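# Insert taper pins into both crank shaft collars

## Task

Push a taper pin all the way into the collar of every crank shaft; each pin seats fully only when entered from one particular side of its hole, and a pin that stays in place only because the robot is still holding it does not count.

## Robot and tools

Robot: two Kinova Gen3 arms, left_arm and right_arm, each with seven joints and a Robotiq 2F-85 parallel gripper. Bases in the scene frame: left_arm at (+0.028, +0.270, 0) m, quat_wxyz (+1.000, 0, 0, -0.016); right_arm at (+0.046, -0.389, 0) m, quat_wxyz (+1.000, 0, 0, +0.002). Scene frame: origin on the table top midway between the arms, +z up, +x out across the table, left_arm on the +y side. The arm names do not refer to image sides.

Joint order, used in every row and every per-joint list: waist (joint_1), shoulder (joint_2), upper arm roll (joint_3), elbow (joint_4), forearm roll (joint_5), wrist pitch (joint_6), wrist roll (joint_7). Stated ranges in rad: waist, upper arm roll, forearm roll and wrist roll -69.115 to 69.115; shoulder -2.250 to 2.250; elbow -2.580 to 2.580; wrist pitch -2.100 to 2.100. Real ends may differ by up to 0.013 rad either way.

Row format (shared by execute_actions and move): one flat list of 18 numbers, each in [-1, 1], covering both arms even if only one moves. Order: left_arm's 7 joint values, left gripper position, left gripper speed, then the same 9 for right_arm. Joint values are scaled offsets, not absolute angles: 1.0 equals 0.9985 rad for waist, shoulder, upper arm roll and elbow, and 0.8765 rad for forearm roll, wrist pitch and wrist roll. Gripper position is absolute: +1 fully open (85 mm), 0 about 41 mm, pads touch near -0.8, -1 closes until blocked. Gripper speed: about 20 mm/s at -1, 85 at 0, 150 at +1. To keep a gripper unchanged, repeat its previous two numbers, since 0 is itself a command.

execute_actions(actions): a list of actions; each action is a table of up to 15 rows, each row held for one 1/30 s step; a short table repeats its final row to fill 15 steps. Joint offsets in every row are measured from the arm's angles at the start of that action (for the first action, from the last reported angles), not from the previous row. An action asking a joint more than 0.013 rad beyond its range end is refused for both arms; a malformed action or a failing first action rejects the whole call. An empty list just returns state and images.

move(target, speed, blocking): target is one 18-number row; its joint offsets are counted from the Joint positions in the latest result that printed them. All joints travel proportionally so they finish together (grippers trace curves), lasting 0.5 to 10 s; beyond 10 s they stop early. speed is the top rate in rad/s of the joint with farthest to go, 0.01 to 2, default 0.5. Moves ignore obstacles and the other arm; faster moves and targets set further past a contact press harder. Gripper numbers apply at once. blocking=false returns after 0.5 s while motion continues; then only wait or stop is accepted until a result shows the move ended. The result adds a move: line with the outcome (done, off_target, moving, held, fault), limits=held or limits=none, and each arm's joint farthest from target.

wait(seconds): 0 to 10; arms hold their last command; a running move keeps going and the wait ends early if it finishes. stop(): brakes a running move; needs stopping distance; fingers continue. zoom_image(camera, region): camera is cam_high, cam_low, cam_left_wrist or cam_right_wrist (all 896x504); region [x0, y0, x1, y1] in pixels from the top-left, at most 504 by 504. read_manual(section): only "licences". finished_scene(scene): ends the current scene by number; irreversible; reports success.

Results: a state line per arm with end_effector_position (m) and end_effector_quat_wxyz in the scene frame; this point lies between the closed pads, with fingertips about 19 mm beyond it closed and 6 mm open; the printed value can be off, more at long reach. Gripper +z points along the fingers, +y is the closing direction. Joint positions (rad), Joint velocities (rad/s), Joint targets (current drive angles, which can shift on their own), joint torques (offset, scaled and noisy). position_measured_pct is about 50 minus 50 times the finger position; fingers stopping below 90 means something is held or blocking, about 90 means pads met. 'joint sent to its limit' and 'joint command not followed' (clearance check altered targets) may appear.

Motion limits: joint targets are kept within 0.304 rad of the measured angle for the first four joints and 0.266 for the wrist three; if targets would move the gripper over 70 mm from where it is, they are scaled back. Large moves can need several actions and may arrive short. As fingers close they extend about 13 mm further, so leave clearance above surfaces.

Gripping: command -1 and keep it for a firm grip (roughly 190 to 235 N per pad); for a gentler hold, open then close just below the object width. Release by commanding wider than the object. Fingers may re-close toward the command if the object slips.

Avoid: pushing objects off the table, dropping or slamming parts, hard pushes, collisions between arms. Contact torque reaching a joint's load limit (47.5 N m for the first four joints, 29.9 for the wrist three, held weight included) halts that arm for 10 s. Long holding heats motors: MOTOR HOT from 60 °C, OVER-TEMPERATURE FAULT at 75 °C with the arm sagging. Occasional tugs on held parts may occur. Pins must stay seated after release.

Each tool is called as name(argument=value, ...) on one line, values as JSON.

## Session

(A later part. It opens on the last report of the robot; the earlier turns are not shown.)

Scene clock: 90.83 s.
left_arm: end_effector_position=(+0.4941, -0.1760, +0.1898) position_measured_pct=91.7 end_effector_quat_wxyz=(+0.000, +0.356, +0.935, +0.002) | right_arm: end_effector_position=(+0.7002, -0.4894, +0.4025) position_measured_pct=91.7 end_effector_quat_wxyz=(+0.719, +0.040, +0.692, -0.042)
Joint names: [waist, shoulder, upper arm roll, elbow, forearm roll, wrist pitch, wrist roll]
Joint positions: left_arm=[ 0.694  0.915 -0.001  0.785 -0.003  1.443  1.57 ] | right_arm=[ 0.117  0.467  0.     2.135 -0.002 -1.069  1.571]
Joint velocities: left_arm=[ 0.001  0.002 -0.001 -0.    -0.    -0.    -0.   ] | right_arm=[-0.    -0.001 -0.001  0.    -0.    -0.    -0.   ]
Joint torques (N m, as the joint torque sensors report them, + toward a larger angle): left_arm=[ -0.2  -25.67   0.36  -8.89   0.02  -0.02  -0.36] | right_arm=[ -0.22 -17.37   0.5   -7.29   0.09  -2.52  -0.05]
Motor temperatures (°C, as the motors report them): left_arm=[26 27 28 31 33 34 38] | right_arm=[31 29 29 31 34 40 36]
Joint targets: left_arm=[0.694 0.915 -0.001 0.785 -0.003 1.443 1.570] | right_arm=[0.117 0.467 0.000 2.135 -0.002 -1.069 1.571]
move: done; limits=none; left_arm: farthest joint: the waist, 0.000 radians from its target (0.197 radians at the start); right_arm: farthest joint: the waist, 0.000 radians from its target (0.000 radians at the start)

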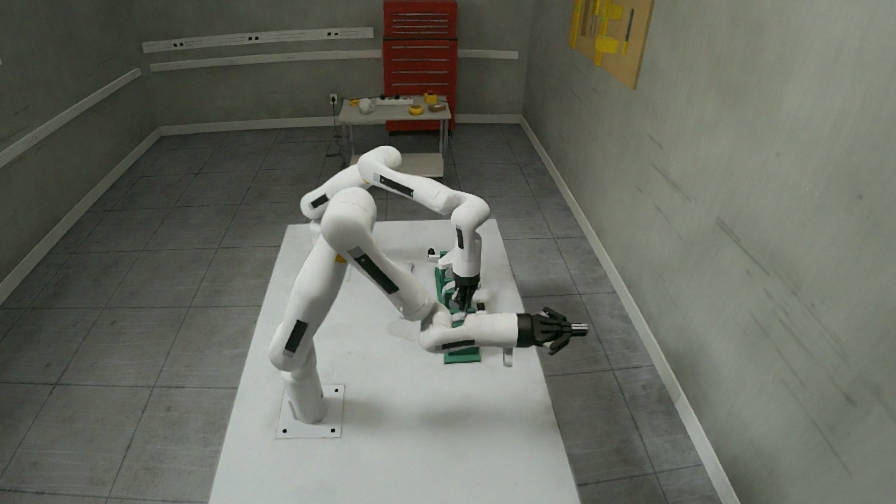

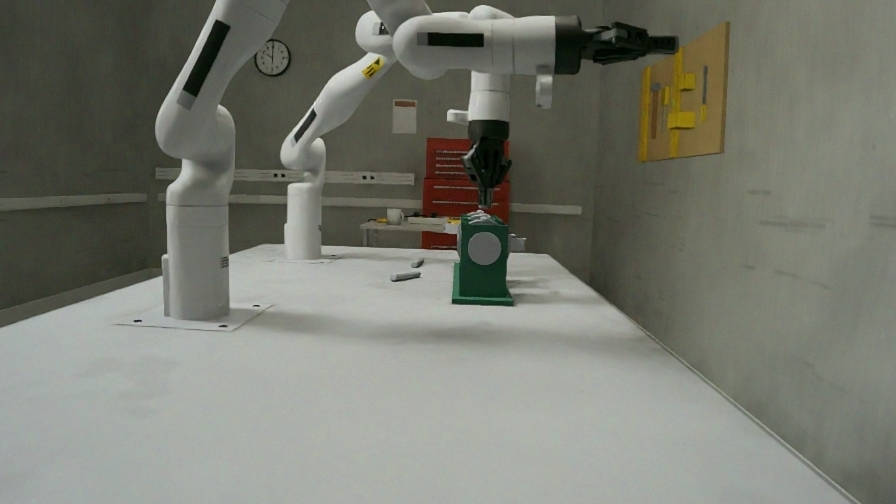

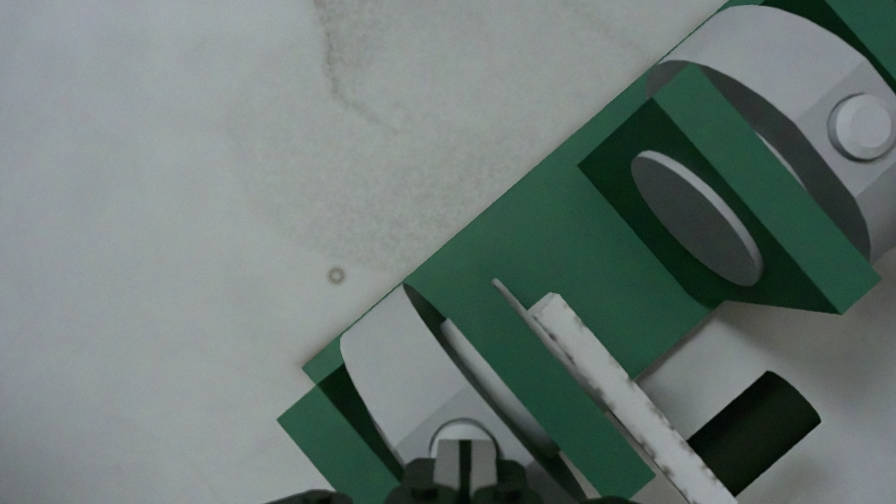

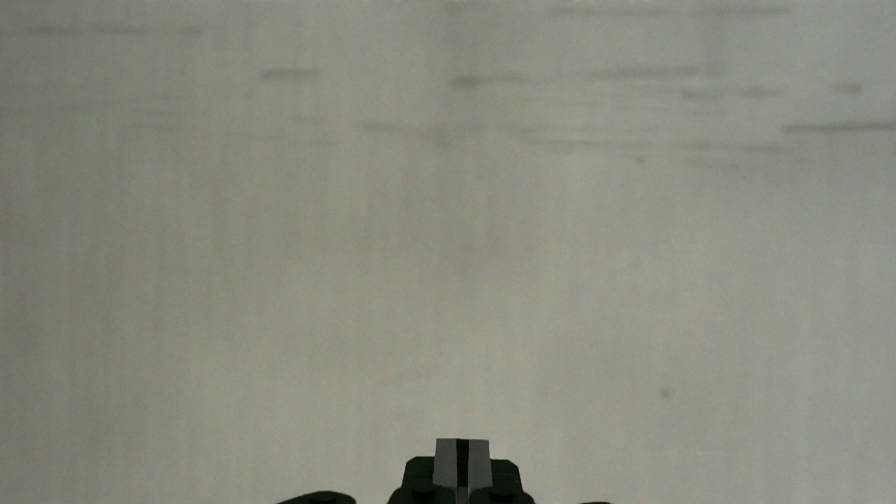

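move(target=[0,0.006,0,0.078,0,-0.093,0,-1,0,0,0,0,0,0,0,0,-1,0], speed=0.12)

move(target=[0,-0.06,0,0,0,0,0,-1,0,0,0,0,0,0,0,0,-1,0], speed=0.3)

zoom_image(camera="cam_low", region=[450,185,530,255])

Scene clock: 92.20 s.
left_arm: end_effector_position=(+0.4945, -0.1746, +0.1728) position_measured_pct=91.7 end_effector_quat_wxyz=(+0.008, +0.355, +0.935, -0.000) | right_arm: end_effector_position=(+0.7002, -0.4894, +0.4025) position_measured_pct=91.7 end_effector_quat_wxyz=(+0.719, +0.040, +0.692, -0.042)
Joint names: [waist, shoulder, upper arm roll, elbow, forearm roll, wrist pitch, wrist roll]
Joint positions: left_arm=[ 0.693  0.906 -0.002  0.857 -0.004  1.364  1.57 ] | right_arm=[ 0.117  0.467  0.     2.135 -0.002 -1.069  1.571]
Joint velocities: left_arm=[-0.    -0.    -0.     0.001  0.     0.    -0.   ] | right_arm=[ 0.     0.001  0.002 -0.001  0.    -0.     0.   ]
Joint torques (N m, as the joint torque sensors report them, + toward a larger angle): left_arm=[  0.98 -13.27   0.72  -4.47   0.08  -1.34  -0.21] | right_arm=[ -0.07 -17.32   0.33  -7.15   0.15  -2.74  -0.08]
Motor temperatures (°C, as the motors report them): left_arm=[26 27 28 31 33 34 38] | right_arm=[31 29 29 31 34 40 36]
Joint targets: left_arm=[0.694 0.921 -0.001 0.863 -0.003 1.361 1.570] | right_arm=[0.117 0.467 0.000 2.135 -0.002 -1.069 1.571]
move: off_target (left_arm); limits=none; left_arm: farthest joint: the shoulder, 0.015 radians from its target (0.006 radians at the start); right_arm: farthest joint: the waist, 0.000 radians from its target (0.000 radians at the start)

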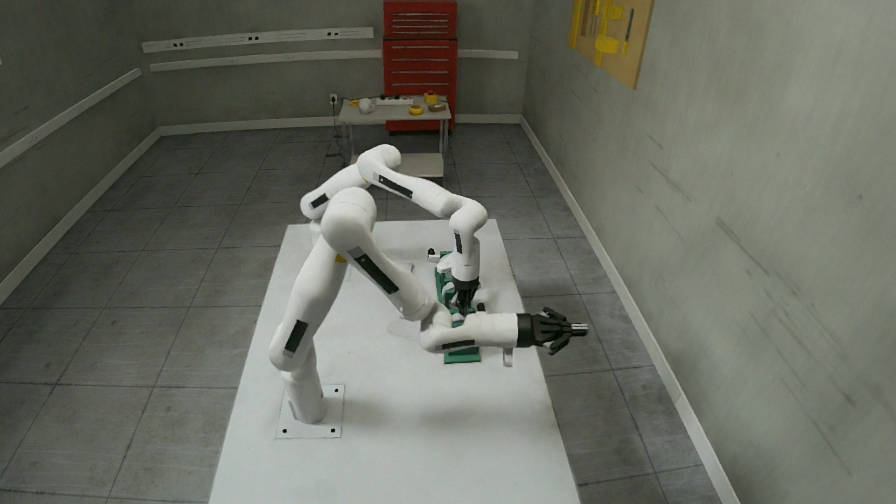

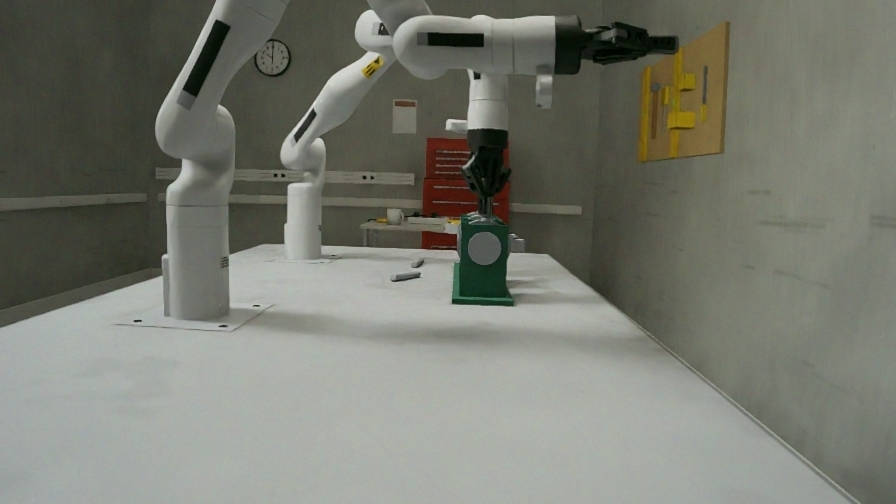

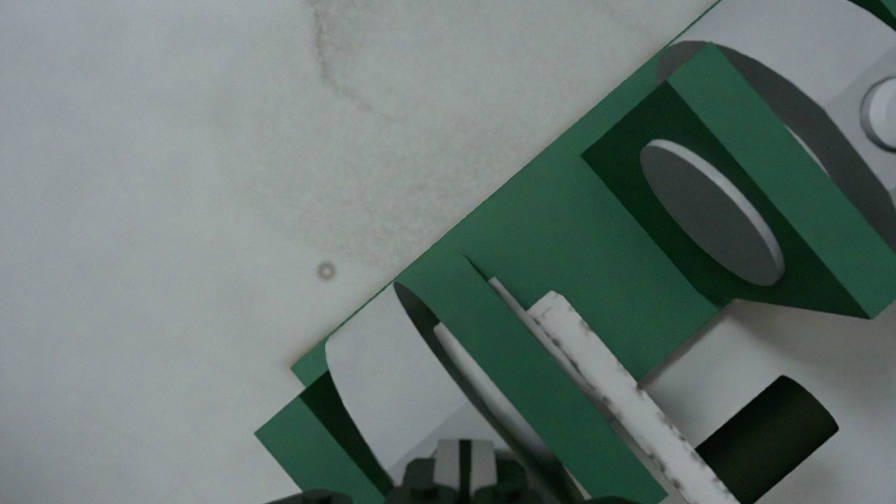

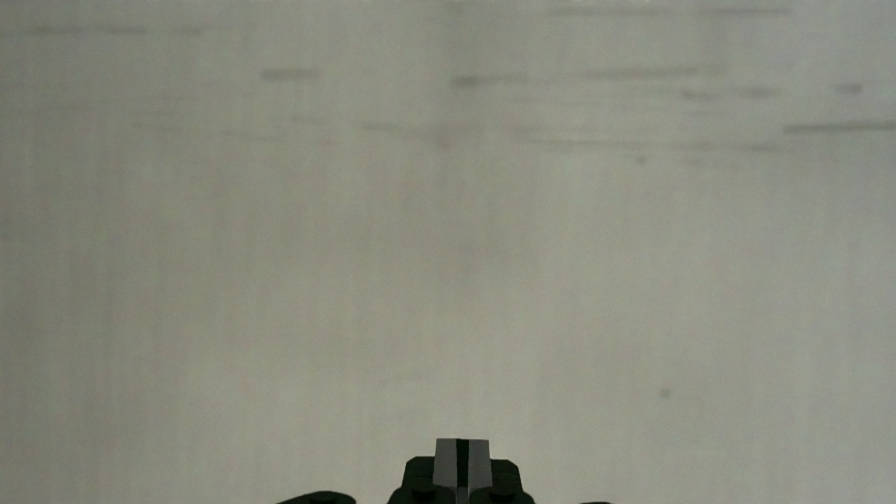

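Scene clock: 92.93 s.
left_arm: end_effector_position=(+0.4986, -0.1783, +0.2115) position_measured_pct=91.7 end_effector_quat_wxyz=(+0.036, +0.355, +0.934, -0.011) | right_arm: end_effector_position=(+0.7002, -0.4894, +0.4025) position_measured_pct=91.7 end_effector_quat_wxyz=(+0.719, +0.040, +0.692, -0.042)
Joint names: [waist, shoulder, upper arm roll, elbow, forearm roll, wrist pitch, wrist roll]
Joint positions: left_arm=[ 0.693  0.847 -0.002  0.857 -0.004  1.364  1.57 ] | right_arm=[ 0.117  0.467  0.     2.135 -0.002 -1.069  1.571]
Joint velocities: left_arm=[-0.    -0.003  0.001  0.     0.    -0.001 -0.   ] | right_arm=[ 0.     0.001  0.    -0.001  0.    -0.001  0.   ]
Joint torques (N m, as the joint torque sensors report them, + toward a larger angle): left_arm=[ -0.49 -24.53  -0.19  -9.47  -0.06  -0.3   -0.19] | right_arm=[  0.11 -17.4    0.12  -7.55   0.15  -2.75  -0.06]
Motor temperatures (°C, as the motors report them): left_arm=[26 27 28 31 33 34 38] | right_arm=[31 29 29 31 34 40 36]
Joint targets: left_arm=[0.693 0.846 -0.002 0.857 -0.004 1.364 1.570] | right_arm=[0.117 0.467 0.000 2.135 -0.002 -1.069 1.571]
move: done; limits=none; left_arm: farthest joint: the waist, 0.000 radians from its target (0.000 radians at the start); right_arm: farthest joint: the waist, 0.000 radians from its target (0.000 radians at the start)

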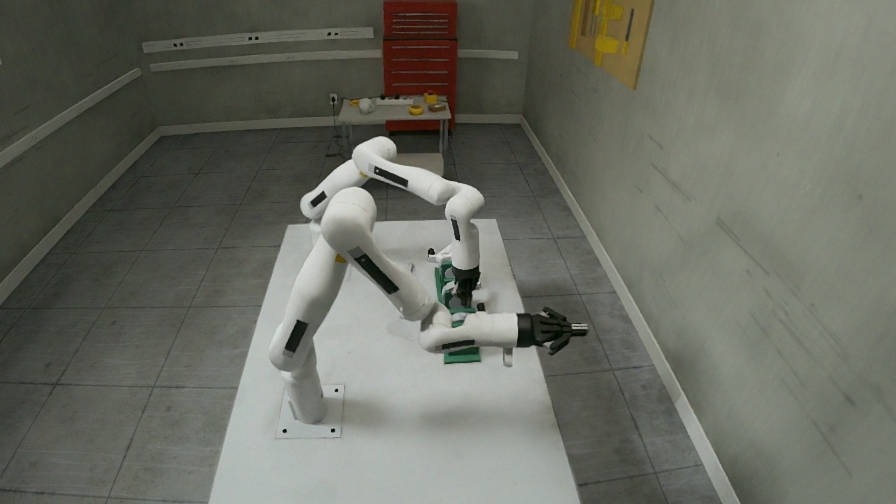

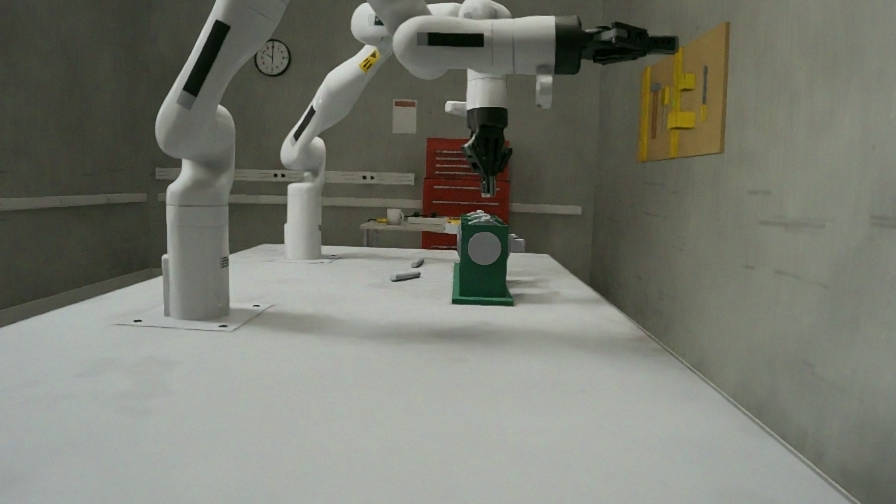

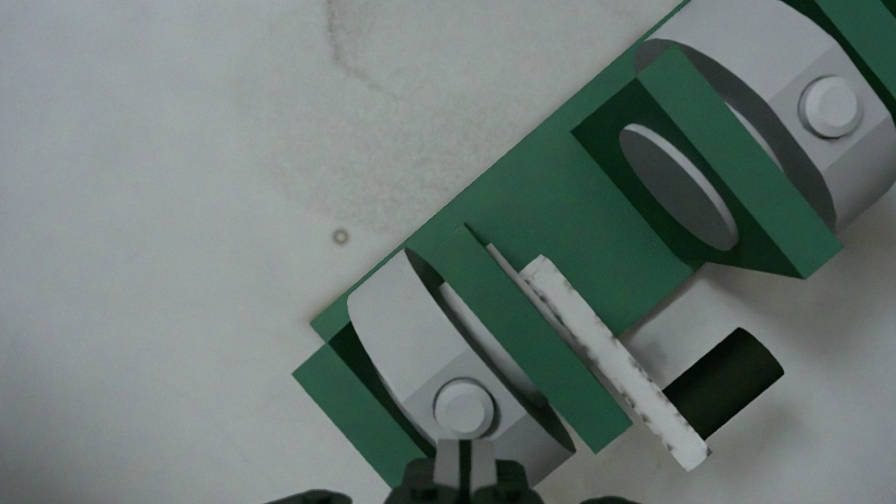

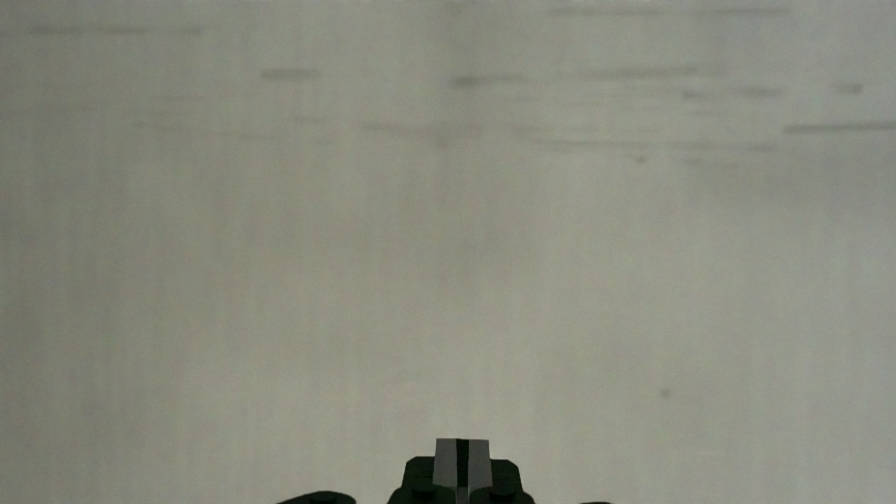

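Region (450, 185, 530, 255) of cam_low's 896x504 image, scaled by 6.300, with more detail than that image has; it fills the top 441 rows of this view, and the rest is white.

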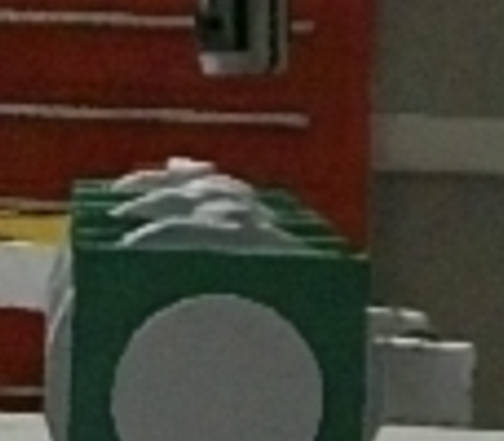

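finished_scene(scene=1)

The scene is finished: the task was done.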